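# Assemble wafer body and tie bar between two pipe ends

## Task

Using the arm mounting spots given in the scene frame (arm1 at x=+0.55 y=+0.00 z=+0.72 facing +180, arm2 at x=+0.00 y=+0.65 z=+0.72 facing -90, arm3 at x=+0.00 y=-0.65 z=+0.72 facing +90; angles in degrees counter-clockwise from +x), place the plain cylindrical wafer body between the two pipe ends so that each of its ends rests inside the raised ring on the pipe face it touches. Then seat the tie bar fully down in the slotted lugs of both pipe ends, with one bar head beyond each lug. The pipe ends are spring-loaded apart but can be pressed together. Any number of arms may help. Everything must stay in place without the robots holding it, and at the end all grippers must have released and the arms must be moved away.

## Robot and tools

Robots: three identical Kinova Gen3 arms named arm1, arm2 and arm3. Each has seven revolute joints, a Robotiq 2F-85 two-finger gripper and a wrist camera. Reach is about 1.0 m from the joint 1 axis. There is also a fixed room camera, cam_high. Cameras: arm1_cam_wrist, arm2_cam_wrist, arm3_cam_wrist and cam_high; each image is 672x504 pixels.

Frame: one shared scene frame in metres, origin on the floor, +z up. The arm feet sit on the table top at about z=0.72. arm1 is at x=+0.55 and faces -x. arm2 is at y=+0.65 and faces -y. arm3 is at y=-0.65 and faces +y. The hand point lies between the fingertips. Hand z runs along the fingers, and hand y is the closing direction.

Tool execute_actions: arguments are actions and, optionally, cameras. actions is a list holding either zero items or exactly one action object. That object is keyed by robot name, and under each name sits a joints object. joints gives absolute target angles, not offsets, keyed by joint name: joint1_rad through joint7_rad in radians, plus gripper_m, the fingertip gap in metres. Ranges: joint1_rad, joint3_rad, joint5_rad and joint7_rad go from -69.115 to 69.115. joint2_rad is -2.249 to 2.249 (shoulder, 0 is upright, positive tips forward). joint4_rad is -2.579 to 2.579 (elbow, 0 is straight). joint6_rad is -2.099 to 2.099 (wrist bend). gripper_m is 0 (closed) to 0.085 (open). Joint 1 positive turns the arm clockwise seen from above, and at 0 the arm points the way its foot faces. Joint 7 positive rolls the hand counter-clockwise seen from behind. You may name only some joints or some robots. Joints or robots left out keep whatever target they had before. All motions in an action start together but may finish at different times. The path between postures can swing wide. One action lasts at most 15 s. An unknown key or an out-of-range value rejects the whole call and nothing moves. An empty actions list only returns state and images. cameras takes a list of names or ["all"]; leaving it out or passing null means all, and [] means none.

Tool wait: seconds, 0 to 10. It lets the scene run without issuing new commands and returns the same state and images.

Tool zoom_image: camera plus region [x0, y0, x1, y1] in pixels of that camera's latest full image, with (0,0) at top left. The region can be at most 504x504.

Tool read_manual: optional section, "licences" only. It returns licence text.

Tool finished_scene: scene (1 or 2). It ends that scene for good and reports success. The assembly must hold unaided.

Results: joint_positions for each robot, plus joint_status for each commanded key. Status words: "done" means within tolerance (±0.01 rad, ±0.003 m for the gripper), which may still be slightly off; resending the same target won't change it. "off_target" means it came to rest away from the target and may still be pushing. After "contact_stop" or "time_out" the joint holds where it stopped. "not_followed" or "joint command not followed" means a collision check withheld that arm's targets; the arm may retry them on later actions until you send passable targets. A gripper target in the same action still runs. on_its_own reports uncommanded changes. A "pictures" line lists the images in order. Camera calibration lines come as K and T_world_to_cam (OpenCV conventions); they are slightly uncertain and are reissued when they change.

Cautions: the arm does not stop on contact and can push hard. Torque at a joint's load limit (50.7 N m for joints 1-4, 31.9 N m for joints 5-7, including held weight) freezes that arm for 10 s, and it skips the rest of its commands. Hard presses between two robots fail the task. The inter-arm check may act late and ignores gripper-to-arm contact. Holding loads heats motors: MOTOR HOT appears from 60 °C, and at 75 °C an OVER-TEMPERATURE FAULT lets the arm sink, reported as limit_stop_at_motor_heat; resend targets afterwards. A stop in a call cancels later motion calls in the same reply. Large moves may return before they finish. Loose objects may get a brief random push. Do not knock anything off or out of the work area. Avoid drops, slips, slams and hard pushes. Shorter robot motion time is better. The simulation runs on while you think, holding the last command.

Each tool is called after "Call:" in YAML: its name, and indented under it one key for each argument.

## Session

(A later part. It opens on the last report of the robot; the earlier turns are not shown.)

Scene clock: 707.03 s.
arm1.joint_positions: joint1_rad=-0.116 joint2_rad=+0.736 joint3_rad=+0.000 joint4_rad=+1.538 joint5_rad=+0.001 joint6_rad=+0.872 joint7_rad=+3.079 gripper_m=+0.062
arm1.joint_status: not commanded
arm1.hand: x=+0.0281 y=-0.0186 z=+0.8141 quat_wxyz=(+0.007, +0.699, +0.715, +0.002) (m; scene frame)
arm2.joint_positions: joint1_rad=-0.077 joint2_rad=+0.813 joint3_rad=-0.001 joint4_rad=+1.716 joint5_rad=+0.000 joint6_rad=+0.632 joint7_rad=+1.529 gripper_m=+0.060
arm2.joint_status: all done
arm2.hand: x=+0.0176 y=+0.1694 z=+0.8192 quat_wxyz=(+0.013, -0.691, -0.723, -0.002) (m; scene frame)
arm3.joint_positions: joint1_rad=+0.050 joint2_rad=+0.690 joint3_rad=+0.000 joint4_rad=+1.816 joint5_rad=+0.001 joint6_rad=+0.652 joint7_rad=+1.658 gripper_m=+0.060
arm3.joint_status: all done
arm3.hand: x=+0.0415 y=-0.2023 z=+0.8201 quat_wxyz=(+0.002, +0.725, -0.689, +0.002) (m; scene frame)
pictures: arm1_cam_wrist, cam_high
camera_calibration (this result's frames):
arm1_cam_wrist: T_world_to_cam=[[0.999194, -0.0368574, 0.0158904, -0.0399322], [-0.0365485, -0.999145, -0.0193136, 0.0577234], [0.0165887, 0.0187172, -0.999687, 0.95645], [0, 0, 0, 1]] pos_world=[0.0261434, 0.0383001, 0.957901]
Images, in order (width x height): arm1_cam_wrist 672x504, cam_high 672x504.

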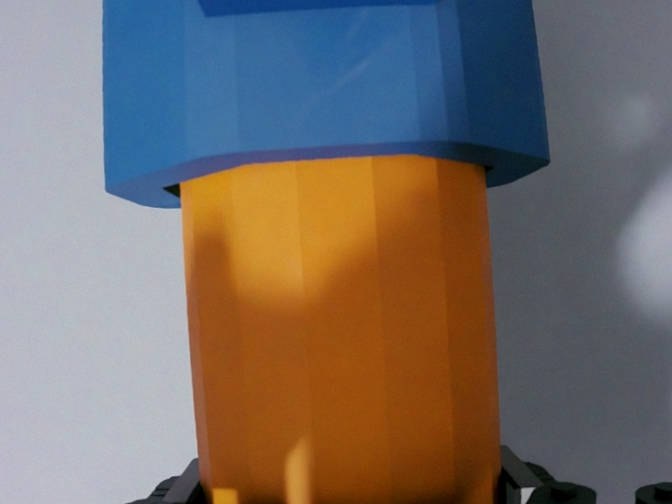

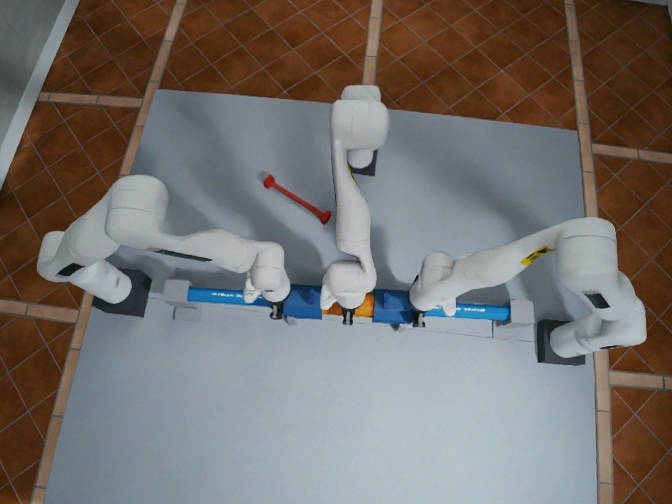

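Call:
execute_actions:
  actions:
    - {"arm1": {"joints": {"gripper_m": 0.085}}}
  cameras: []

Call:
execute_actions:
  actions:
    - {"arm1": {"joints": {"joint1_rad": -0.1179, "joint2_rad": 0.5875, "joint4_rad": 1.3937, "joint6_rad": 1.1604, "joint7_rad": 3.0760}}}
  cameras: ["arm1_cam_wrist"]

Call:
execute_actions:
  actions:
    - {"arm1": {"joints": {"joint1_rad": -0.1449, "joint2_rad": 0.3167, "joint4_rad": 1.8109, "joint6_rad": 1.0140, "joint7_rad": 3.0490}}}
  cameras: ["cam_high"]

Call:
execute_actions:
  actions:
    - {"arm1": {"joints": {"joint1_rad": 0.6455, "joint2_rad": 0.3748, "joint4_rad": 2.4433, "joint6_rad": 0.3235, "joint7_rad": 3.3209, "gripper_m": 0.05}}}
  cameras: ["arm1_cam_wrist", "cam_high"]

Scene clock: 717.53 s.
arm1.joint_positions: joint1_rad=-0.116 joint2_rad=+0.734 joint3_rad=+0.000 joint4_rad=+1.536 joint5_rad=+0.000 joint6_rad=+0.872 joint7_rad=+3.078 gripper_m=+0.085
arm1.joint_status: all done
arm1.hand: x=+0.0267 y=-0.0187 z=+0.8156 quat_wxyz=(+0.006, +0.700, +0.715, +0.000) (m; scene frame)
arm2.joint_positions: joint1_rad=-0.077 joint2_rad=+0.813 joint3_rad=-0.001 joint4_rad=+1.716 joint5_rad=+0.000 joint6_rad=+0.632 joint7_rad=+1.529 gripper_m=+0.060
arm2.joint_status: not commanded
arm2.hand: x=+0.0176 y=+0.1693 z=+0.8192 quat_wxyz=(+0.013, -0.691, -0.723, -0.001) (m; scene frame)
arm3.joint_positions: joint1_rad=+0.050 joint2_rad=+0.690 joint3_rad=+0.000 joint4_rad=+1.816 joint5_rad=+0.001 joint6_rad=+0.652 joint7_rad=+1.658 gripper_m=+0.060
arm3.joint_status: not commanded
arm3.hand: x=+0.0415 y=-0.2023 z=+0.8201 quat_wxyz=(+0.002, +0.725, -0.689, +0.002) (m; scene frame)
pictures: none
No camera images: the call's "cameras" was empty. Leave "cameras" out to get every camera's image.

Scene clock: 718.60 s.
arm1.joint_positions: joint1_rad=-0.118 joint2_rad=+0.588 joint3_rad=+0.000 joint4_rad=+1.394 joint5_rad=+0.000 joint6_rad=+1.160 joint7_rad=+3.076 gripper_m=+0.085
arm1.joint_status: all done
arm1.hand: x=+0.0266 y=-0.0190 z=+0.9301 quat_wxyz=(+0.006, +0.700, +0.715, +0.000) (m; scene frame)
arm2.joint_positions: joint1_rad=-0.077 joint2_rad=+0.813 joint3_rad=-0.001 joint4_rad=+1.716 joint5_rad=+0.000 joint6_rad=+0.632 joint7_rad=+1.529 gripper_m=+0.060
arm2.joint_status: not commanded
arm2.hand: x=+0.0176 y=+0.1693 z=+0.8192 quat_wxyz=(+0.013, -0.691, -0.723, -0.001) (m; scene frame)
arm3.joint_positions: joint1_rad=+0.050 joint2_rad=+0.690 joint3_rad=+0.000 joint4_rad=+1.816 joint5_rad=+0.001 joint6_rad=+0.652 joint7_rad=+1.658 gripper_m=+0.060
arm3.joint_status: not commanded
arm3.hand: x=+0.0415 y=-0.2023 z=+0.8201 quat_wxyz=(+0.002, +0.725, -0.689, +0.002) (m; scene frame)
pictures: arm1_cam_wrist
camera_calibration (this result's frames):
arm1_cam_wrist: T_world_to_cam=[[0.999212, -0.0379375, 0.0116894, -0.0364094], [-0.0377179, -0.999118, -0.0184616, 0.0587917], [0.0123795, 0.0180061, -0.999761, 1.07261], [0, 0, 0, 1]] pos_world=[0.0253199, 0.0380451, 1.07386]
Images, in order (width x height): arm1_cam_wrist 672x504.

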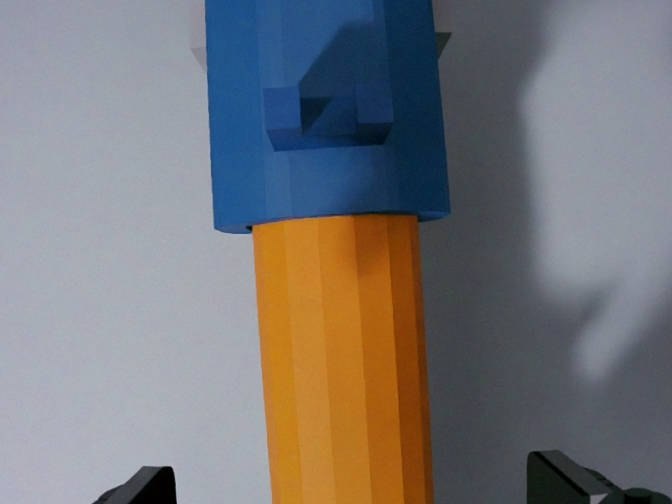

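Scene clock: 720.17 s.
arm1.joint_positions: joint1_rad=-0.145 joint2_rad=+0.317 joint3_rad=+0.000 joint4_rad=+1.811 joint5_rad=+0.000 joint6_rad=+1.014 joint7_rad=+3.049 gripper_m=+0.085
arm1.joint_status: all done
arm1.hand: x=+0.1501 y=-0.0190 z=+0.9401 quat_wxyz=(+0.006, +0.700, +0.715, +0.000) (m; scene frame)
arm2.joint_positions: joint1_rad=-0.077 joint2_rad=+0.813 joint3_rad=-0.001 joint4_rad=+1.716 joint5_rad=+0.000 joint6_rad=+0.632 joint7_rad=+1.529 gripper_m=+0.060
arm2.joint_status: not commanded
arm2.hand: x=+0.0176 y=+0.1693 z=+0.8192 quat_wxyz=(+0.013, -0.691, -0.723, -0.001) (m; scene frame)
arm3.joint_positions: joint1_rad=+0.050 joint2_rad=+0.690 joint3_rad=+0.000 joint4_rad=+1.816 joint5_rad=+0.001 joint6_rad=+0.652 joint7_rad=+1.658 gripper_m=+0.060
arm3.joint_status: not commanded
arm3.hand: x=+0.0415 y=-0.2023 z=+0.8201 quat_wxyz=(+0.002, +0.725, -0.689, +0.002) (m; scene frame)
pictures: cam_high
Images, in order (width x height): cam_high 672x504.

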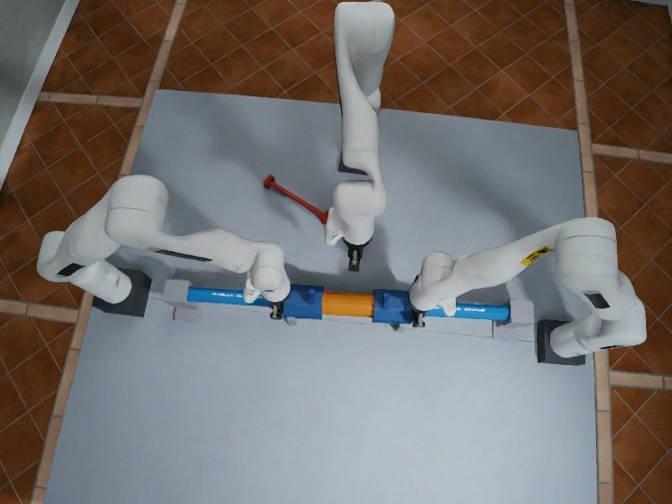

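Scene clock: 722.30 s.
arm1.joint_positions: joint1_rad=+0.645 joint2_rad=+0.375 joint3_rad=+0.000 joint4_rad=+2.443 joint5_rad=+0.000 joint6_rad=+0.323 joint7_rad=+3.321 gripper_m=+0.050
arm1.joint_status: all done
arm1.hand: x=+0.3669 y=+0.1788 z=+0.8003 quat_wxyz=(+0.006, +0.859, +0.511, +0.002) (m; scene frame)
arm2.joint_positions: joint1_rad=-0.077 joint2_rad=+0.813 joint3_rad=-0.001 joint4_rad=+1.716 joint5_rad=+0.000 joint6_rad=+0.632 joint7_rad=+1.529 gripper_m=+0.060
arm2.joint_status: not commanded
arm2.hand: x=+0.0176 y=+0.1693 z=+0.8192 quat_wxyz=(+0.013, -0.691, -0.723, -0.001) (m; scene frame)
arm3.joint_positions: joint1_rad=+0.050 joint2_rad=+0.690 joint3_rad=+0.000 joint4_rad=+1.816 joint5_rad=+0.001 joint6_rad=+0.652 joint7_rad=+1.658 gripper_m=+0.060
arm3.joint_status: not commanded
arm3.hand: x=+0.0415 y=-0.2023 z=+0.8201 quat_wxyz=(+0.002, +0.725, -0.689, +0.002) (m; scene frame)
pictures: arm1_cam_wrist, cam_high
camera_calibration (this result's frames):
arm1_cam_wrist: T_world_to_cam=[[0.849133, -0.527993, 0.0140185, -0.226571], [-0.52761, -0.849151, -0.0238816, 0.424168], [0.0245132, 0.0128823, -0.999617, 0.931431], [0, 0, 0, 1]] pos_world=[0.393351, 0.228555, 0.944379]
Images, in order (width x height): arm1_cam_wrist 672x504, cam_high 672x504.

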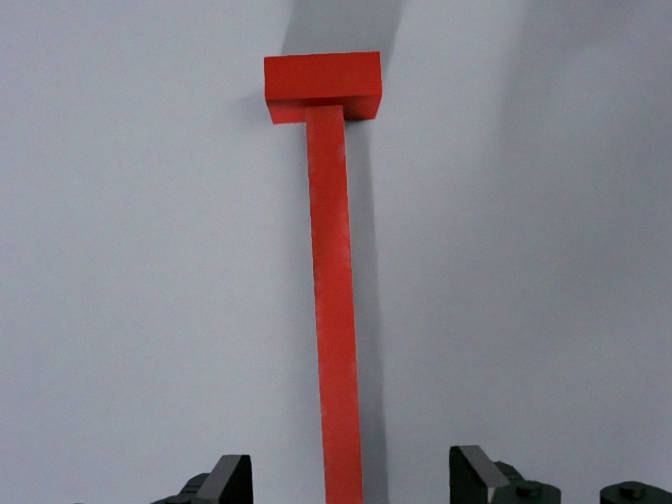

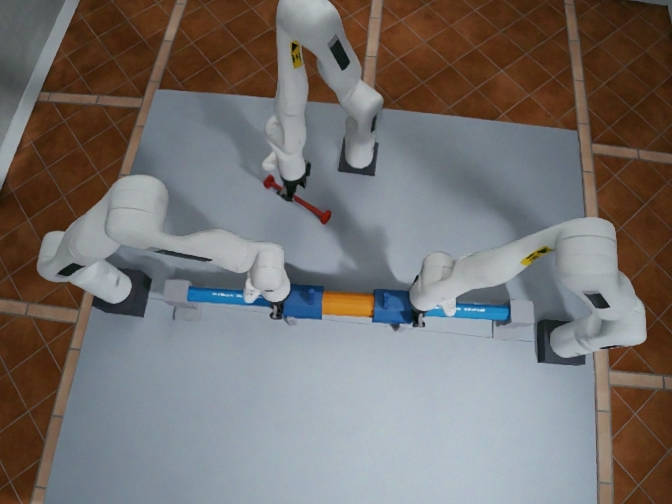

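Call:
execute_actions:
  actions:
    - {"arm1": {"joints": {"joint1_rad": 0.6458, "joint2_rad": 0.5801, "joint4_rad": 2.4851, "joint6_rad": 0.0765, "joint7_rad": 3.321}}}
  cameras: []

Call:
execute_actions:
  actions:
    - {"arm1": {"joints": {"gripper_m": 0.0}}}
  cameras: ["arm1_cam_wrist"]

Scene clock: 729.87 s.
arm1.joint_positions: joint1_rad=+0.646 joint2_rad=+0.580 joint3_rad=+0.000 joint4_rad=+2.485 joint5_rad=+0.000 joint6_rad=+0.077 joint7_rad=+3.321 gripper_m=+0.050
arm1.joint_status: all done
arm1.hand: x=+0.3670 y=+0.1789 z=+0.7454 quat_wxyz=(+0.005, +0.859, +0.511, +0.002) (m; scene frame)
arm2.joint_positions: joint1_rad=-0.077 joint2_rad=+0.813 joint3_rad=-0.001 joint4_rad=+1.716 joint5_rad=+0.000 joint6_rad=+0.632 joint7_rad=+1.529 gripper_m=+0.060
arm2.joint_status: not commanded
arm2.hand: x=+0.0176 y=+0.1693 z=+0.8192 quat_wxyz=(+0.013, -0.691, -0.723, -0.001) (m; scene frame)
arm3.joint_positions: joint1_rad=+0.050 joint2_rad=+0.690 joint3_rad=+0.000 joint4_rad=+1.816 joint5_rad=+0.001 joint6_rad=+0.652 joint7_rad=+1.658 gripper_m=+0.060
arm3.joint_status: not commanded
arm3.hand: x=+0.0415 y=-0.2023 z=+0.8201 quat_wxyz=(+0.002, +0.725, -0.689, +0.002) (m; scene frame)
pictures: none
No camera images: the call's "cameras" was empty. Leave "cameras" out to get every camera's image.

Scene clock: 730.73 s.
arm1.joint_positions: joint1_rad=+0.646 joint2_rad=+0.579 joint3_rad=+0.000 joint4_rad=+2.485 joint5_rad=+0.000 joint6_rad=+0.077 joint7_rad=+3.321 gripper_m=+0.009
arm1.joint_status: gripper_m off_target (ended at +0.009, target +0.000)
arm1.hand: x=+0.3668 y=+0.1790 z=+0.7457 quat_wxyz=(+0.005, +0.859, +0.511, +0.002) (m; scene frame)
arm2.joint_positions: joint1_rad=-0.077 joint2_rad=+0.813 joint3_rad=-0.001 joint4_rad=+1.716 joint5_rad=+0.000 joint6_rad=+0.632 joint7_rad=+1.529 gripper_m=+0.060
arm2.joint_status: not commanded
arm2.hand: x=+0.0176 y=+0.1693 z=+0.8192 quat_wxyz=(+0.013, -0.691, -0.723, -0.001) (m; scene frame)
arm3.joint_positions: joint1_rad=+0.050 joint2_rad=+0.690 joint3_rad=+0.000 joint4_rad=+1.816 joint5_rad=+0.001 joint6_rad=+0.652 joint7_rad=+1.658 gripper_m=+0.060
arm3.joint_status: not commanded
arm3.hand: x=+0.0415 y=-0.2023 z=+0.8201 quat_wxyz=(+0.002, +0.725, -0.689, +0.002) (m; scene frame)
pictures: arm1_cam_wrist
camera_calibration (this result's frames):
arm1_cam_wrist: T_world_to_cam=[[0.849182, -0.527938, 0.0130956, -0.224976], [-0.527564, -0.849177, -0.0239781, 0.423007], [0.0237794, 0.013453, -0.999627, 0.876963], [0, 0, 0, 1]] pos_world=[0.393355, 0.228637, 0.889725]
Images, in order (width x height): arm1_cam_wrist 672x504.

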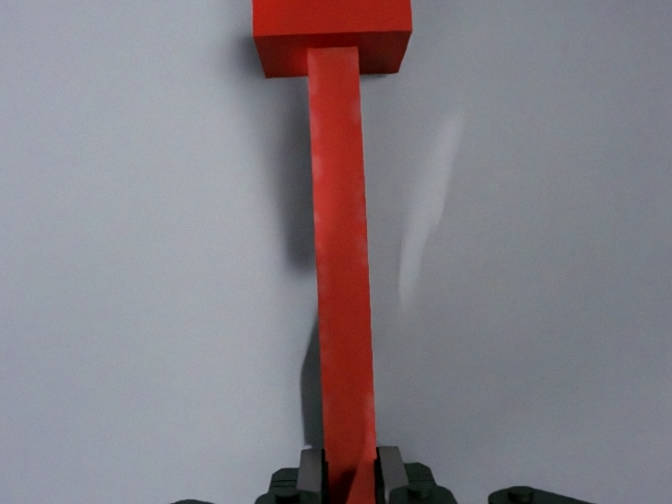

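Call:
execute_actions:
  actions:
    - {"arm1": {"joints": {"joint1_rad": -0.1449, "joint2_rad": 0.3167, "joint4_rad": 1.8109, "joint6_rad": 1.0140, "joint7_rad": 3.0490, "gripper_m": 0.0}}}
  cameras: []

Call:
execute_actions:
  actions:
    - {"arm1": {"joints": {"joint1_rad": -0.1179, "joint2_rad": 0.5875, "joint4_rad": 1.3937, "joint6_rad": 1.1604, "joint7_rad": 3.0760, "gripper_m": 0.0}}}
  cameras: ["arm1_cam_wrist", "cam_high"]

Call:
zoom_image:
  camera: "cam_high"
  region: [270, 255, 430, 345]

Scene clock: 743.70 s.
arm1.joint_positions: joint1_rad=-0.145 joint2_rad=+0.318 joint3_rad=+0.000 joint4_rad=+1.811 joint5_rad=+0.000 joint6_rad=+1.014 joint7_rad=+3.049 gripper_m=+0.009
arm1.joint_status: gripper_m off_target (ended at +0.009, target +0.000); the others done
arm1.hand: x=+0.1504 y=-0.0188 z=+0.9396 quat_wxyz=(+0.006, +0.700, +0.714, +0.001) (m; scene frame)
arm2.joint_positions: joint1_rad=-0.077 joint2_rad=+0.813 joint3_rad=-0.001 joint4_rad=+1.716 joint5_rad=+0.000 joint6_rad=+0.632 joint7_rad=+1.529 gripper_m=+0.060
arm2.joint_status: not commanded
arm2.hand: x=+0.0176 y=+0.1693 z=+0.8192 quat_wxyz=(+0.013, -0.691, -0.723, -0.001) (m; scene frame)
arm3.joint_positions: joint1_rad=+0.050 joint2_rad=+0.690 joint3_rad=+0.000 joint4_rad=+1.816 joint5_rad=+0.001 joint6_rad=+0.652 joint7_rad=+1.658 gripper_m=+0.060
arm3.joint_status: not commanded
arm3.hand: x=+0.0415 y=-0.2023 z=+0.8201 quat_wxyz=(+0.002, +0.725, -0.689, +0.002) (m; scene frame)
pictures: none
No camera images: the call's "cameras" was empty. Leave "cameras" out to get every camera's image.

Scene clock: 745.27 s.
arm1.joint_positions: joint1_rad=-0.118 joint2_rad=+0.588 joint3_rad=+0.000 joint4_rad=+1.394 joint5_rad=+0.000 joint6_rad=+1.160 joint7_rad=+3.076 gripper_m=+0.009
arm1.joint_status: gripper_m off_target (ended at +0.009, target +0.000); the others done
arm1.hand: x=+0.0270 y=-0.0190 z=+0.9295 quat_wxyz=(+0.006, +0.700, +0.715, +0.001) (m; scene frame)
arm2.joint_positions: joint1_rad=-0.077 joint2_rad=+0.813 joint3_rad=-0.001 joint4_rad=+1.716 joint5_rad=+0.000 joint6_rad=+0.632 joint7_rad=+1.529 gripper_m=+0.060
arm2.joint_status: not commanded
arm2.hand: x=+0.0176 y=+0.1693 z=+0.8192 quat_wxyz=(+0.013, -0.691, -0.723, -0.001) (m; scene frame)
arm3.joint_positions: joint1_rad=+0.050 joint2_rad=+0.690 joint3_rad=+0.000 joint4_rad=+1.816 joint5_rad=+0.001 joint6_rad=+0.652 joint7_rad=+1.658 gripper_m=+0.060
arm3.joint_status: not commanded
arm3.hand: x=+0.0415 y=-0.2023 z=+0.8201 quat_wxyz=(+0.002, +0.725, -0.689, +0.002) (m; scene frame)
pictures: arm1_cam_wrist, cam_high
camera_calibration (this result's frames):
arm1_cam_wrist: T_world_to_cam=[[0.999195, -0.0379026, 0.0131799, -0.0381502], [-0.0376537, -0.999117, -0.0186486, 0.0589818], [0.0138751, 0.0181373, -0.999739, 1.07191], [0, 0, 0, 1]] pos_world=[0.0254674, 0.0380421, 1.07323]
Images, in order (width x height): arm1_cam_wrist 672x504, cam_high 672x504.

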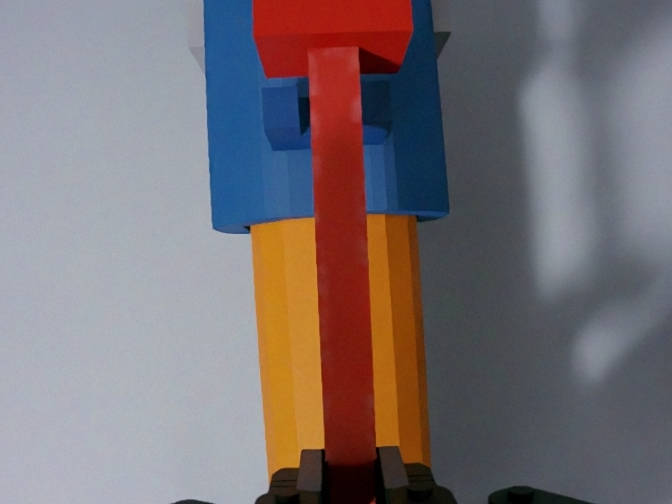

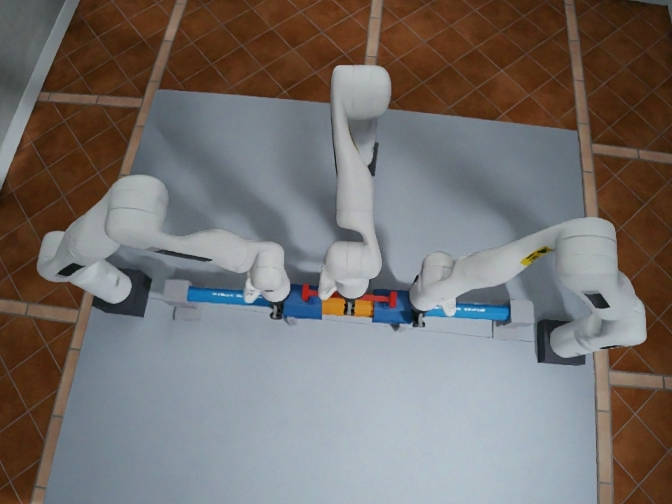

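Region (270, 255, 430, 345) of cam_high's 672x504 image, scaled by 3.150, with more detail than that image has; it fills the top 284 rows of this view, and the rest is white.

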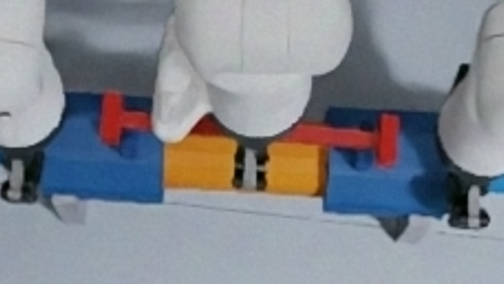

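Call:
execute_actions:
  actions:
    - {"arm1": {"joints": {"joint1_rad": -0.1157, "joint2_rad": 0.6032, "joint4_rad": 1.4179, "joint6_rad": 1.1206, "joint7_rad": 3.096, "gripper_m": 0.0}}}
  cameras: ["arm1_cam_wrist", "cam_high"]

Call:
zoom_image:
  camera: "cam_high"
  region: [290, 270, 410, 330]

Scene clock: 762.60 s.
arm1.joint_positions: joint1_rad=-0.116 joint2_rad=+0.604 joint3_rad=+0.000 joint4_rad=+1.419 joint5_rad=+0.000 joint6_rad=+1.121 joint7_rad=+3.096 gripper_m=+0.009
arm1.joint_status: gripper_m off_target (ended at +0.009, target +0.000); the others done
arm1.hand: x=+0.0269 y=-0.0180 z=+0.9143 quat_wxyz=(+0.006, +0.693, +0.721, +0.001) (m; scene frame)
arm2.joint_positions: joint1_rad=-0.077 joint2_rad=+0.813 joint3_rad=-0.001 joint4_rad=+1.716 joint5_rad=+0.000 joint6_rad=+0.632 joint7_rad=+1.529 gripper_m=+0.060
arm2.joint_status: not commanded
arm2.hand: x=+0.0176 y=+0.1693 z=+0.8192 quat_wxyz=(+0.013, -0.691, -0.723, -0.001) (m; scene frame)
arm3.joint_positions: joint1_rad=+0.050 joint2_rad=+0.690 joint3_rad=+0.000 joint4_rad=+1.816 joint5_rad=+0.001 joint6_rad=+0.652 joint7_rad=+1.658 gripper_m=+0.060
arm3.joint_status: not commanded
arm3.hand: x=+0.0415 y=-0.2023 z=+0.8201 quat_wxyz=(+0.002, +0.725, -0.689, +0.002) (m; scene frame)
pictures: arm1_cam_wrist, cam_high
camera_calibration (this result's frames):
arm1_cam_wrist: T_world_to_cam=[[0.999709, -0.0201201, 0.0132786, -0.0376026], [-0.0198731, -0.999632, -0.0184805, 0.0590745], [0.0136456, 0.0182113, -0.999741, 1.05672], [0, 0, 0, 1]] pos_world=[0.024346, 0.0390519, 1.05804]
Images, in order (width x height): arm1_cam_wrist 672x504, cam_high 672x504.

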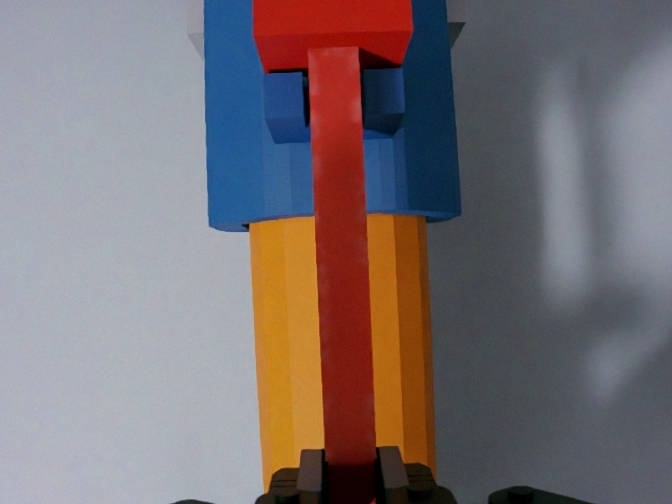

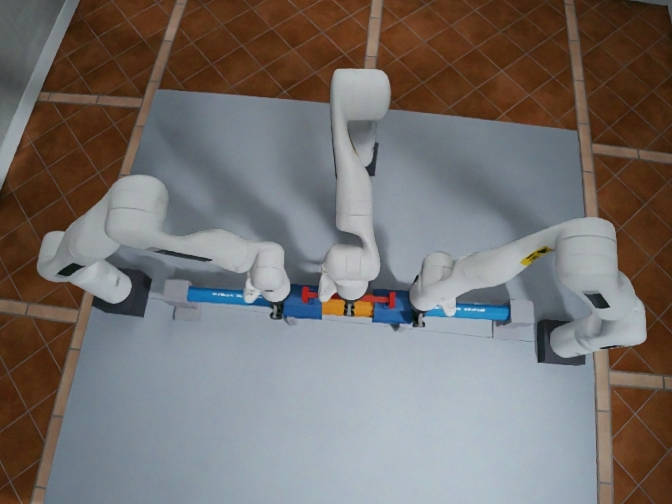

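Region (290, 270, 410, 330) of cam_high's 672x504 image, scaled by 4.200, with more detail than that image has.

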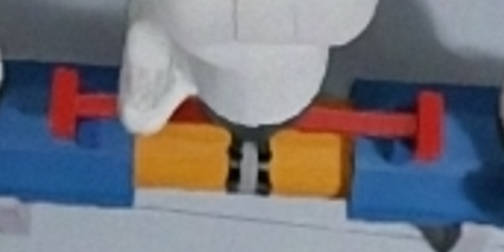

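Call:
execute_actions:
  actions:
    - {"arm1": {"joints": {"joint1_rad": -0.1154, "joint2_rad": 0.6183, "joint4_rad": 1.4394, "joint6_rad": 1.0839, "joint7_rad": 3.0963, "gripper_m": 0.0}}}
  cameras: ["arm1_cam_wrist", "cam_high"]

Call:
zoom_image:
  camera: "cam_high"
  region: [290, 270, 410, 330]

Scene clock: 769.17 s.
arm1.joint_positions: joint1_rad=-0.115 joint2_rad=+0.610 joint3_rad=+0.000 joint4_rad=+1.437 joint5_rad=-0.001 joint6_rad=+1.086 joint7_rad=+3.097 gripper_m=+0.009
arm1.joint_status: gripper_m off_target (ended at +0.009, target +0.000); the others done
arm1.hand: x=+0.0251 y=-0.0182 z=+0.9062 quat_wxyz=(+0.003, +0.693, +0.721, -0.003) (m; scene frame)
arm2.joint_positions: joint1_rad=-0.077 joint2_rad=+0.813 joint3_rad=-0.001 joint4_rad=+1.716 joint5_rad=+0.000 joint6_rad=+0.632 joint7_rad=+1.529 gripper_m=+0.060
arm2.joint_status: not commanded
arm2.hand: x=+0.0176 y=+0.1693 z=+0.8192 quat_wxyz=(+0.013, -0.691, -0.723, -0.001) (m; scene frame)
arm3.joint_positions: joint1_rad=+0.050 joint2_rad=+0.690 joint3_rad=+0.000 joint4_rad=+1.816 joint5_rad=+0.001 joint6_rad=+0.652 joint7_rad=+1.658 gripper_m=+0.060
arm3.joint_status: not commanded
arm3.hand: x=+0.0415 y=-0.2023 z=+0.8201 quat_wxyz=(+0.002, +0.725, -0.689, +0.002) (m; scene frame)
pictures: arm1_cam_wrist, cam_high
camera_calibration (this result's frames):
arm1_cam_wrist: T_world_to_cam=[[0.999778, -0.0208651, 0.00302492, -0.0264672], [-0.0208133, -0.999651, -0.0162466, 0.056696], [0.00336285, 0.0161801, -0.999863, 1.04901], [0, 0, 0, 1]] pos_world=[0.0241137, 0.0391509, 1.04987]
Images, in order (width x height): arm1_cam_wrist 672x504, cam_high 672x504.

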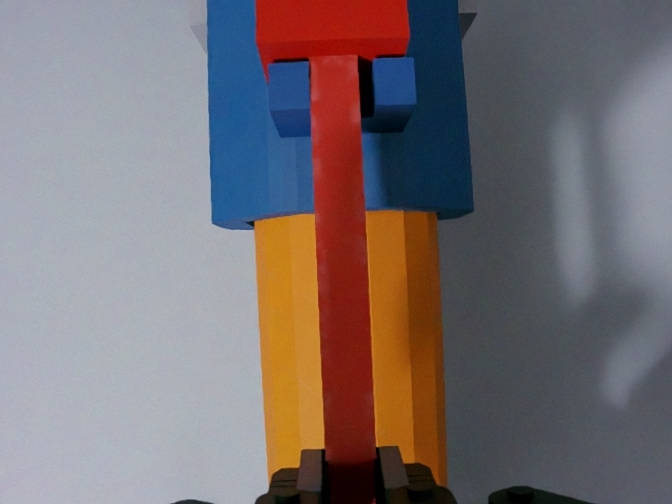

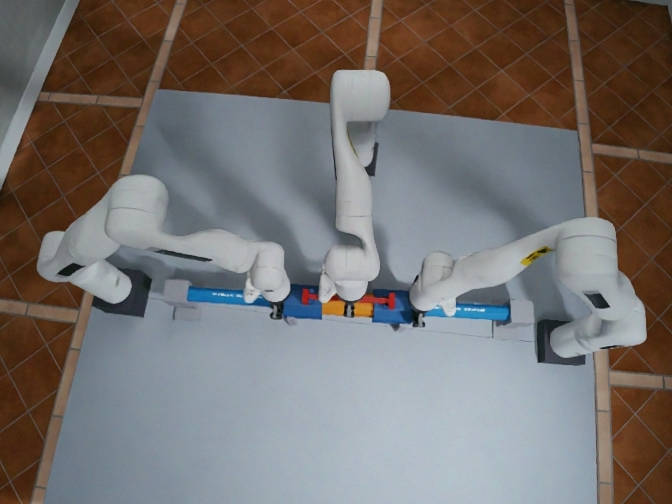

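Region (290, 270, 410, 330) of cam_high's 672x504 image, scaled by 4.200, with more detail than that image has.

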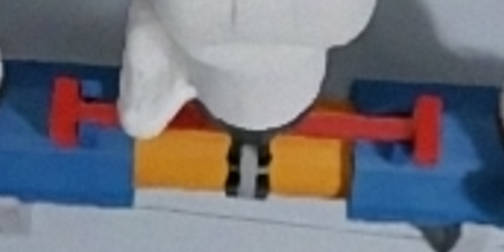

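Call:
execute_actions:
  actions:
    - {"arm1": {"joints": {"joint1_rad": -0.1155, "joint2_rad": 0.6052, "joint4_rad": 1.4283, "joint6_rad": 1.1082, "joint7_rad": 3.109, "gripper_m": 0.0}}}
  cameras: ["arm1_cam_wrist", "cam_high", "arm3_cam_wrist"]

Call:
zoom_image:
  camera: "cam_high"
  region: [360, 280, 410, 320]

Scene clock: 783.30 s.
arm1.joint_positions: joint1_rad=-0.115 joint2_rad=+0.606 joint3_rad=+0.000 joint4_rad=+1.429 joint5_rad=+0.000 joint6_rad=+1.108 joint7_rad=+3.109 gripper_m=+0.009
arm1.joint_status: gripper_m off_target (ended at +0.009, target +0.000); the others done
arm1.hand: x=+0.0280 y=-0.0178 z=+0.9103 quat_wxyz=(+0.006, +0.689, +0.725, +0.001) (m; scene frame)
arm2.joint_positions: joint1_rad=-0.077 joint2_rad=+0.813 joint3_rad=-0.001 joint4_rad=+1.716 joint5_rad=+0.000 joint6_rad=+0.632 joint7_rad=+1.529 gripper_m=+0.060
arm2.joint_status: not commanded
arm2.hand: x=+0.0176 y=+0.1693 z=+0.8192 quat_wxyz=(+0.013, -0.691, -0.723, -0.001) (m; scene frame)
arm3.joint_positions: joint1_rad=+0.050 joint2_rad=+0.690 joint3_rad=+0.000 joint4_rad=+1.816 joint5_rad=+0.001 joint6_rad=+0.652 joint7_rad=+1.658 gripper_m=+0.060
arm3.joint_status: not commanded
arm3.hand: x=+0.0415 y=-0.2023 z=+0.8201 quat_wxyz=(+0.002, +0.725, -0.689, +0.002) (m; scene frame)
pictures: arm1_cam_wrist, arm3_cam_wrist, cam_high
camera_calibration (this result's frames):
arm1_cam_wrist: T_world_to_cam=[[0.999887, -0.00734036, 0.0131294, -0.038244], [-0.00709902, -0.999807, -0.0183348, 0.0586993], [0.0132614, 0.0182395, -0.999746, 1.05278], [0, 0, 0, 1]] pos_world=[0.0246949, 0.0392049, 1.0541]
arm3_cam_wrist: T_world_to_cam=[[-0.997974, -0.0542071, -0.0333088, 0.0609731], [-0.0550366, 0.998183, 0.0245095, 0.237208], [0.0319197, 0.026293, -0.999145, 0.970108], [0, 0, 0, 1]] pos_world=[0.0429391, -0.258979, 0.965495]
Images, in order (width x height): arm1_cam_wrist 672x504, arm3_cam_wrist 672x504, cam_high 672x504.

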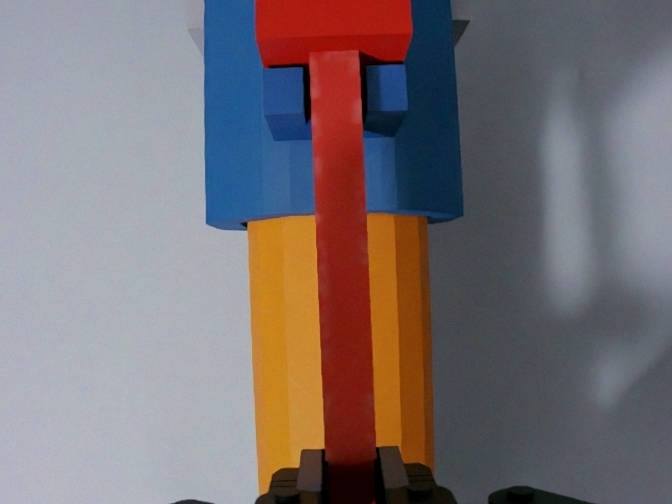

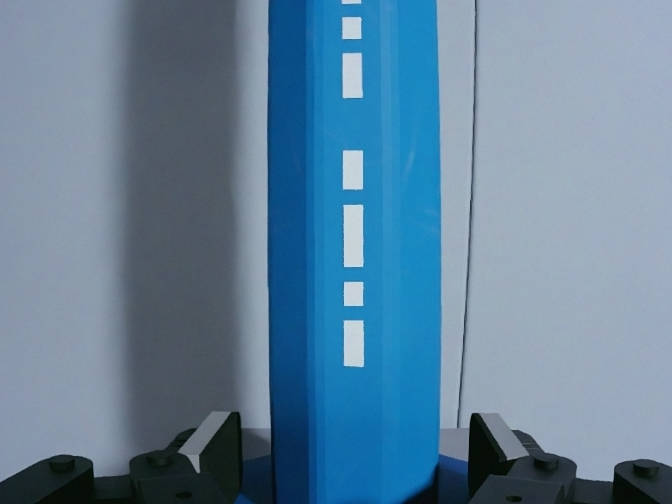

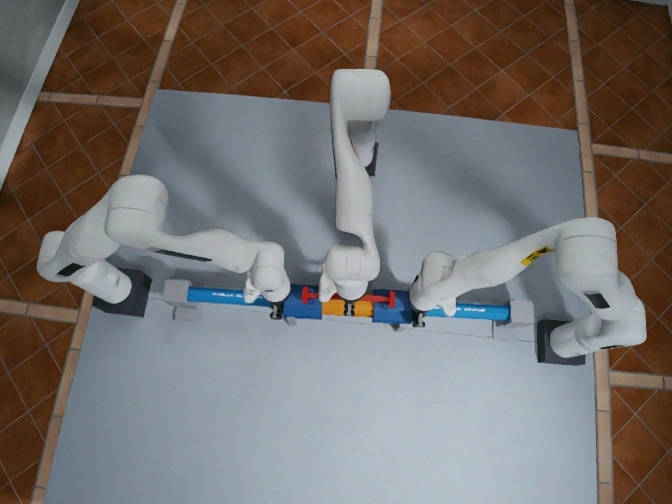

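Region (360, 280, 410, 320) of cam_high's 672x504 image, scaled by 10.080, with more detail than that image has; it fills the top 403 rows of this view, and the rest is white.

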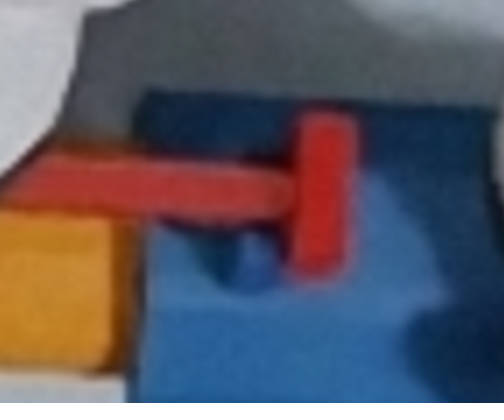

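Call:
zoom_image:
  camera: "cam_high"
  region: [290, 275, 340, 315]

Region (290, 275, 340, 315) of cam_high's 672x504 image, scaled by 10.080, with more detail than that image has; it fills the top 403 rows of this view, and the rest is white.

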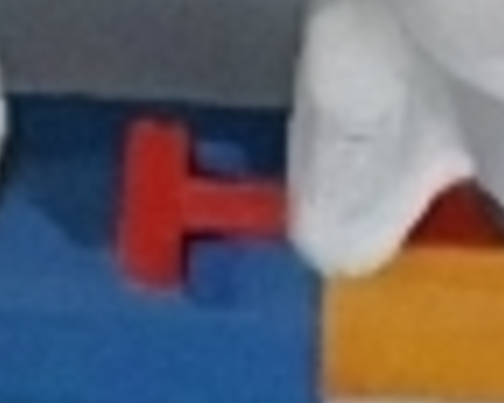

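Call:
execute_actions:
  actions:
    - {"arm1": {"joints": {"joint1_rad": -0.1154, "joint2_rad": 0.6128, "joint4_rad": 1.4354, "joint6_rad": 1.0934, "joint7_rad": 3.103, "gripper_m": 0.0}}}
  cameras: ["arm1_cam_wrist", "cam_high"]

Call:
zoom_image:
  camera: "cam_high"
  region: [360, 280, 410, 320]

Call:
zoom_image:
  camera: "cam_high"
  region: [290, 275, 340, 315]

Scene clock: 803.37 s.
arm1.joint_positions: joint1_rad=-0.115 joint2_rad=+0.614 joint3_rad=+0.000 joint4_rad=+1.436 joint5_rad=+0.000 joint6_rad=+1.093 joint7_rad=+3.103 gripper_m=+0.009
arm1.joint_status: gripper_m off_target (ended at +0.009, target +0.000); the others done
arm1.hand: x=+0.0275 y=-0.0178 z=+0.9044 quat_wxyz=(+0.006, +0.691, +0.723, +0.001) (m; scene frame)
arm2.joint_positions: joint1_rad=-0.077 joint2_rad=+0.813 joint3_rad=-0.001 joint4_rad=+1.716 joint5_rad=+0.000 joint6_rad=+0.632 joint7_rad=+1.529 gripper_m=+0.060
arm2.joint_status: not commanded
arm2.hand: x=+0.0176 y=+0.1693 z=+0.8192 quat_wxyz=(+0.013, -0.691, -0.723, -0.001) (m; scene frame)
arm3.joint_positions: joint1_rad=+0.050 joint2_rad=+0.690 joint3_rad=+0.000 joint4_rad=+1.816 joint5_rad=+0.001 joint6_rad=+0.652 joint7_rad=+1.658 gripper_m=+0.060
arm3.joint_status: not commanded
arm3.hand: x=+0.0415 y=-0.2023 z=+0.8201 quat_wxyz=(+0.002, +0.725, -0.689, +0.002) (m; scene frame)
pictures: arm1_cam_wrist, cam_high
camera_calibration (this result's frames):
arm1_cam_wrist: T_world_to_cam=[[0.999824, -0.0134304, 0.0131157, -0.0377599], [-0.013188, -0.999744, -0.0183962, 0.0587658], [0.0133594, 0.01822, -0.999745, 1.04681], [0, 0, 0, 1]] pos_world=[0.0245434, 0.0391707, 1.04812]
Images, in order (width x height): arm1_cam_wrist 672x504, cam_high 672x504.

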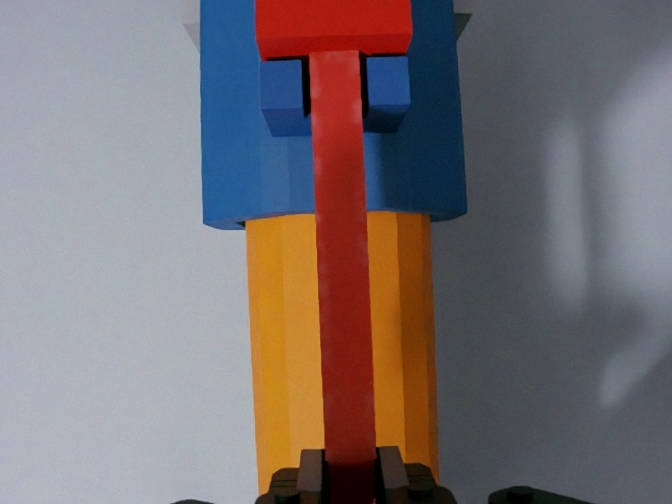

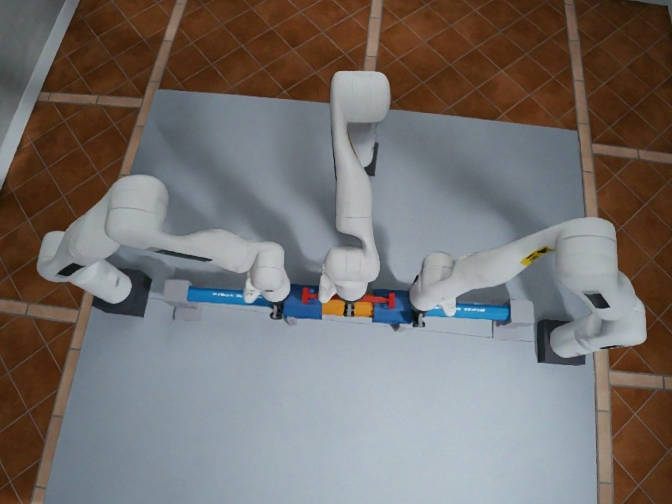

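Region (360, 280, 410, 320) of cam_high's 672x504 image, scaled by 10.080, with more detail than that image has; it fills the top 403 rows of this view, and the rest is white.

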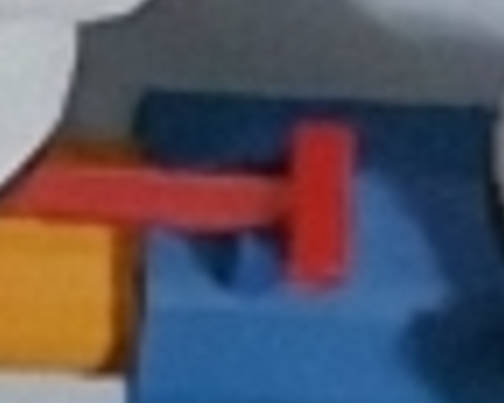

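Region (290, 275, 340, 315) of cam_high's 672x504 image, scaled by 10.080, with more detail than that image has; it fills the top 403 rows of this view, and the rest is white.

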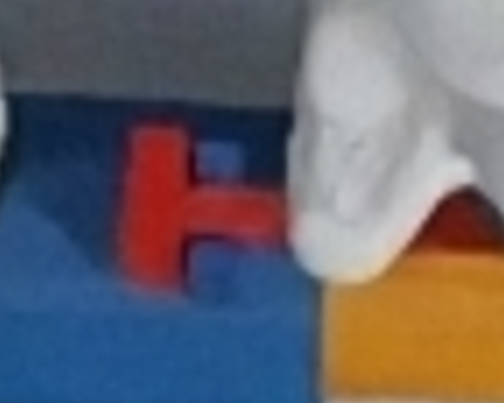

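Call:
execute_actions:
  actions:
    - {"arm1": {"joints": {"joint1_rad": -0.1153, "joint2_rad": 0.6180, "joint4_rad": 1.4435, "joint6_rad": 1.0801, "joint7_rad": 3.103, "gripper_m": 0.0}}}
  cameras: ["arm1_cam_wrist", "cam_high"]

Call:
zoom_image:
  camera: "cam_high"
  region: [360, 280, 410, 320]

Scene clock: 808.07 s.
arm1.joint_positions: joint1_rad=-0.115 joint2_rad=+0.616 joint3_rad=+0.000 joint4_rad=+1.443 joint5_rad=+0.001 joint6_rad=+1.081 joint7_rad=+3.103 gripper_m=+0.009
arm1.joint_status: gripper_m off_target (ended at +0.009, target +0.000); the others done
arm1.hand: x=+0.0271 y=-0.0177 z=+0.9011 quat_wxyz=(+0.005, +0.691, +0.723, +0.000) (m; scene frame)
arm2.joint_positions: joint1_rad=-0.077 joint2_rad=+0.813 joint3_rad=-0.001 joint4_rad=+1.716 joint5_rad=+0.000 joint6_rad=+0.632 joint7_rad=+1.529 gripper_m=+0.060
arm2.joint_status: not commanded
arm2.hand: x=+0.0176 y=+0.1693 z=+0.8192 quat_wxyz=(+0.013, -0.691, -0.723, -0.001) (m; scene frame)
arm3.joint_positions: joint1_rad=+0.050 joint2_rad=+0.690 joint3_rad=+0.000 joint4_rad=+1.816 joint5_rad=+0.001 joint6_rad=+0.652 joint7_rad=+1.658 gripper_m=+0.060
arm3.joint_status: not commanded
arm3.hand: x=+0.0415 y=-0.2023 z=+0.8201 quat_wxyz=(+0.002, +0.725, -0.689, +0.002) (m; scene frame)
pictures: arm1_cam_wrist, cam_high
camera_calibration (this result's frames):
arm1_cam_wrist: T_world_to_cam=[[0.99986, -0.0133538, 0.0100963, -0.0346468], [-0.0131629, -0.999738, -0.0187483, 0.0591831], [0.010344, 0.0186128, -0.999773, 1.04368], [0, 0, 0, 1]] pos_world=[0.0246251, 0.0392791, 1.0449]
Images, in order (width x height): arm1_cam_wrist 672x504, cam_high 672x504.

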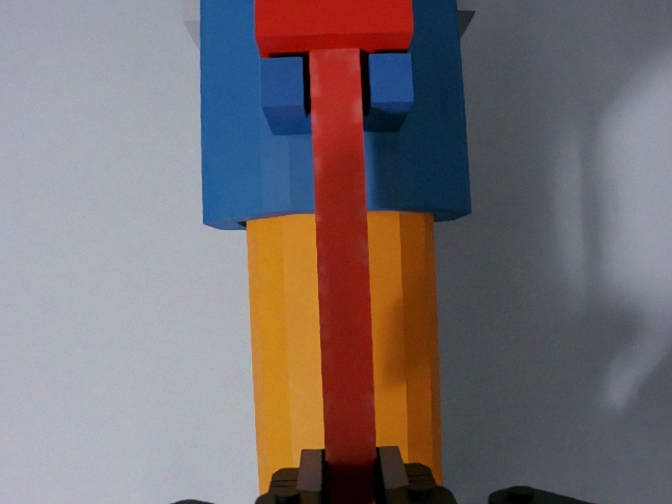

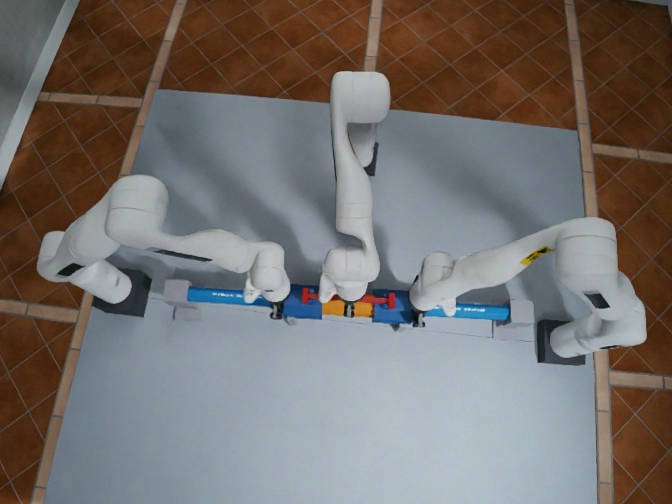

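Region (360, 280, 410, 320) of cam_high's 672x504 image, scaled by 10.080, with more detail than that image has; it fills the top 403 rows of this view, and the rest is white.

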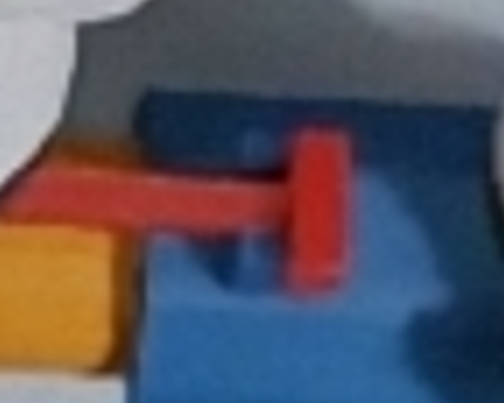

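Call:
execute_actions:
  actions:
    - {"arm1": {"joints": {"gripper_m": 0.035}}}
  cameras: []

Call:
execute_actions:
  actions:
    - {"arm1": {"joints": {"joint1_rad": -0.1160, "joint2_rad": 0.5770, "joint4_rad": 1.3790, "joint6_rad": 1.1856, "joint7_rad": 3.103}}}
  cameras: ["arm1_cam_wrist", "cam_high"]

Call:
zoom_image:
  camera: "cam_high"
  region: [290, 270, 410, 330]

Scene clock: 816.13 s.
arm1.joint_positions: joint1_rad=-0.115 joint2_rad=+0.618 joint3_rad=+0.000 joint4_rad=+1.443 joint5_rad=+0.000 joint6_rad=+1.080 joint7_rad=+3.103 gripper_m=+0.035
arm1.joint_status: all done
arm1.hand: x=+0.0272 y=-0.0178 z=+0.9001 quat_wxyz=(+0.006, +0.691, +0.723, +0.000) (m; scene frame)
arm2.joint_positions: joint1_rad=-0.077 joint2_rad=+0.813 joint3_rad=-0.001 joint4_rad=+1.716 joint5_rad=+0.000 joint6_rad=+0.632 joint7_rad=+1.529 gripper_m=+0.060
arm2.joint_status: not commanded
arm2.hand: x=+0.0176 y=+0.1693 z=+0.8192 quat_wxyz=(+0.013, -0.691, -0.723, -0.001) (m; scene frame)
arm3.joint_positions: joint1_rad=+0.050 joint2_rad=+0.690 joint3_rad=+0.000 joint4_rad=+1.816 joint5_rad=+0.001 joint6_rad=+0.652 joint7_rad=+1.658 gripper_m=+0.060
arm3.joint_status: not commanded
arm3.hand: x=+0.0415 y=-0.2023 z=+0.8201 quat_wxyz=(+0.002, +0.725, -0.689, +0.002) (m; scene frame)
pictures: none
No camera images: the call's "cameras" was empty. Leave "cameras" out to get every camera's image.

Scene clock: 816.93 s.
arm1.joint_positions: joint1_rad=-0.116 joint2_rad=+0.577 joint3_rad=+0.000 joint4_rad=+1.379 joint5_rad=+0.000 joint6_rad=+1.186 joint7_rad=+3.103 gripper_m=+0.035
arm1.joint_status: all done
arm1.hand: x=+0.0271 y=-0.0179 z=+0.9399 quat_wxyz=(+0.006, +0.691, +0.723, +0.000) (m; scene frame)
arm2.joint_positions: joint1_rad=-0.077 joint2_rad=+0.813 joint3_rad=-0.001 joint4_rad=+1.716 joint5_rad=+0.000 joint6_rad=+0.632 joint7_rad=+1.529 gripper_m=+0.060
arm2.joint_status: not commanded
arm2.hand: x=+0.0176 y=+0.1693 z=+0.8192 quat_wxyz=(+0.013, -0.691, -0.723, -0.001) (m; scene frame)
arm3.joint_positions: joint1_rad=+0.050 joint2_rad=+0.690 joint3_rad=+0.000 joint4_rad=+1.816 joint5_rad=+0.001 joint6_rad=+0.652 joint7_rad=+1.658 gripper_m=+0.060
arm3.joint_status: not commanded
arm3.hand: x=+0.0415 y=-0.2023 z=+0.8201 quat_wxyz=(+0.002, +0.725, -0.689, +0.002) (m; scene frame)
pictures: arm1_cam_wrist, cam_high
camera_calibration (this result's frames):
arm1_cam_wrist: T_world_to_cam=[[0.999852, -0.0128449, 0.0114584, -0.0363258], [-0.0126347, -0.999754, -0.0182303, 0.0591971], [0.0116897, 0.0180828, -0.999768, 1.08236], [0, 0, 0, 1]] pos_world=[0.0244159, 0.0391439, 1.0836]
Images, in order (width x height): arm1_cam_wrist 672x504, cam_high 672x504.

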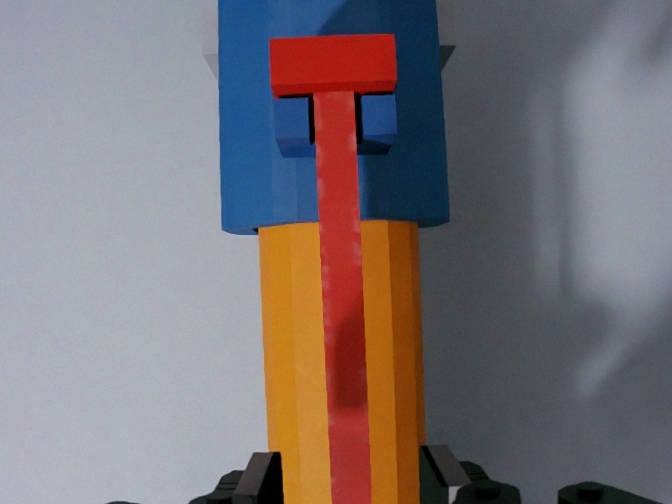

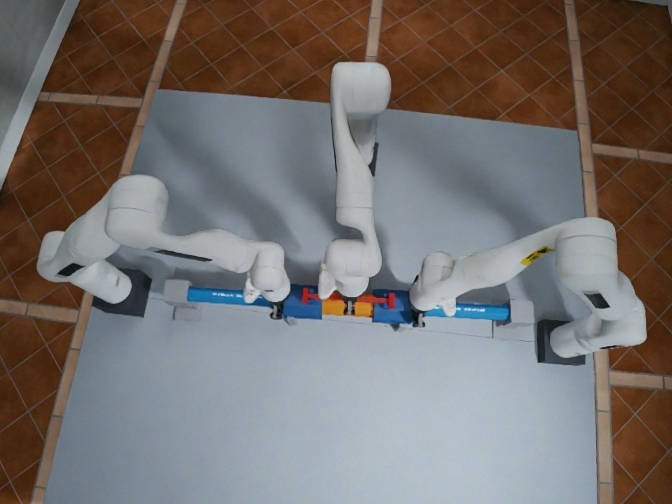

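Region (290, 270, 410, 330) of cam_high's 672x504 image, scaled by 4.200, with more detail than that image has.

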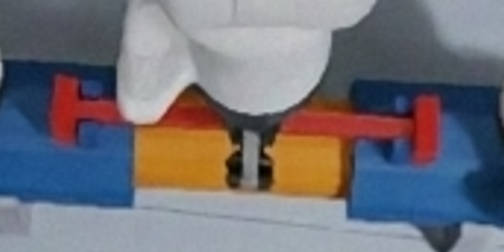

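Call:
execute_actions:
  actions:
    - {"arm1": {"joints": {"joint1_rad": -0.1449, "joint2_rad": 0.3167, "joint4_rad": 1.8109, "joint6_rad": 1.0140, "joint7_rad": 3.0490}}, "arm2": {"joints": {"joint1_rad": -0.0782, "joint2_rad": 0.7784, "joint4_rad": 1.7948, "joint6_rad": 0.5685, "joint7_rad": 1.5254}}, "arm3": {"joints": {"joint1_rad": 0.0547, "joint2_rad": 0.655, "joint4_rad": 1.8903, "joint6_rad": 0.5963, "joint7_rad": 1.6619}}}
  cameras: ["cam_high"]

Call:
zoom_image:
  camera: "cam_high"
  region: [260, 265, 440, 345]

Scene clock: 825.80 s.
arm1.joint_positions: joint1_rad=-0.145 joint2_rad=+0.317 joint3_rad=+0.000 joint4_rad=+1.811 joint5_rad=+0.000 joint6_rad=+1.014 joint7_rad=+3.049 gripper_m=+0.035
arm1.joint_status: all done
arm1.hand: x=+0.1500 y=-0.0190 z=+0.9401 quat_wxyz=(+0.006, +0.700, +0.715, +0.000) (m; scene frame)
arm2.joint_positions: joint1_rad=-0.078 joint2_rad=+0.778 joint3_rad=+0.000 joint4_rad=+1.795 joint5_rad=+0.000 joint6_rad=+0.568 joint7_rad=+1.525 gripper_m=+0.060
arm2.joint_status: all done
arm2.hand: x=+0.0168 y=+0.1850 z=+0.8219 quat_wxyz=(+0.006, -0.691, -0.722, +0.005) (m; scene frame)
arm3.joint_positions: joint1_rad=+0.055 joint2_rad=+0.655 joint3_rad=+0.000 joint4_rad=+1.890 joint5_rad=+0.000 joint6_rad=+0.596 joint7_rad=+1.662 gripper_m=+0.060
arm3.joint_status: all done
arm3.hand: x=+0.0423 y=-0.2191 z=+0.8221 quat_wxyz=(-0.004, +0.725, -0.689, -0.004) (m; scene frame)
pictures: cam_high
Images, in order (width x height): cam_high 672x504.

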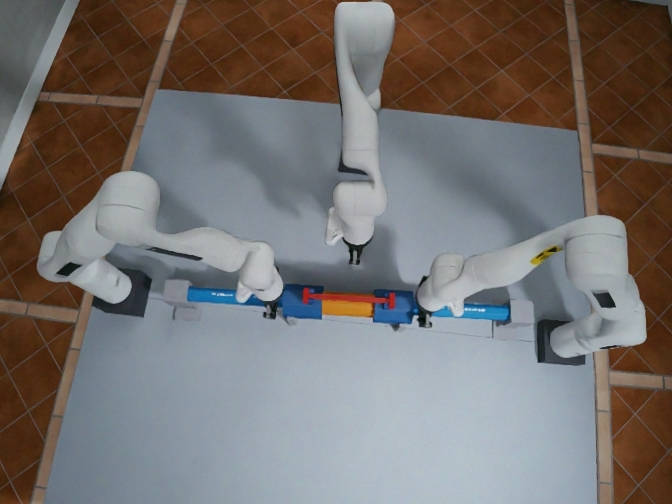

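Region (260, 265, 440, 345) of cam_high's 672x504 image, scaled by 2.800, with more detail than that image has.

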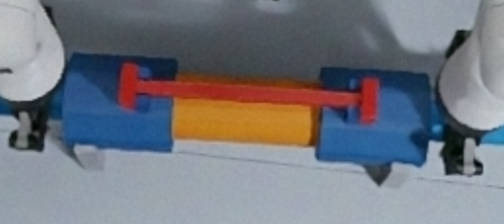

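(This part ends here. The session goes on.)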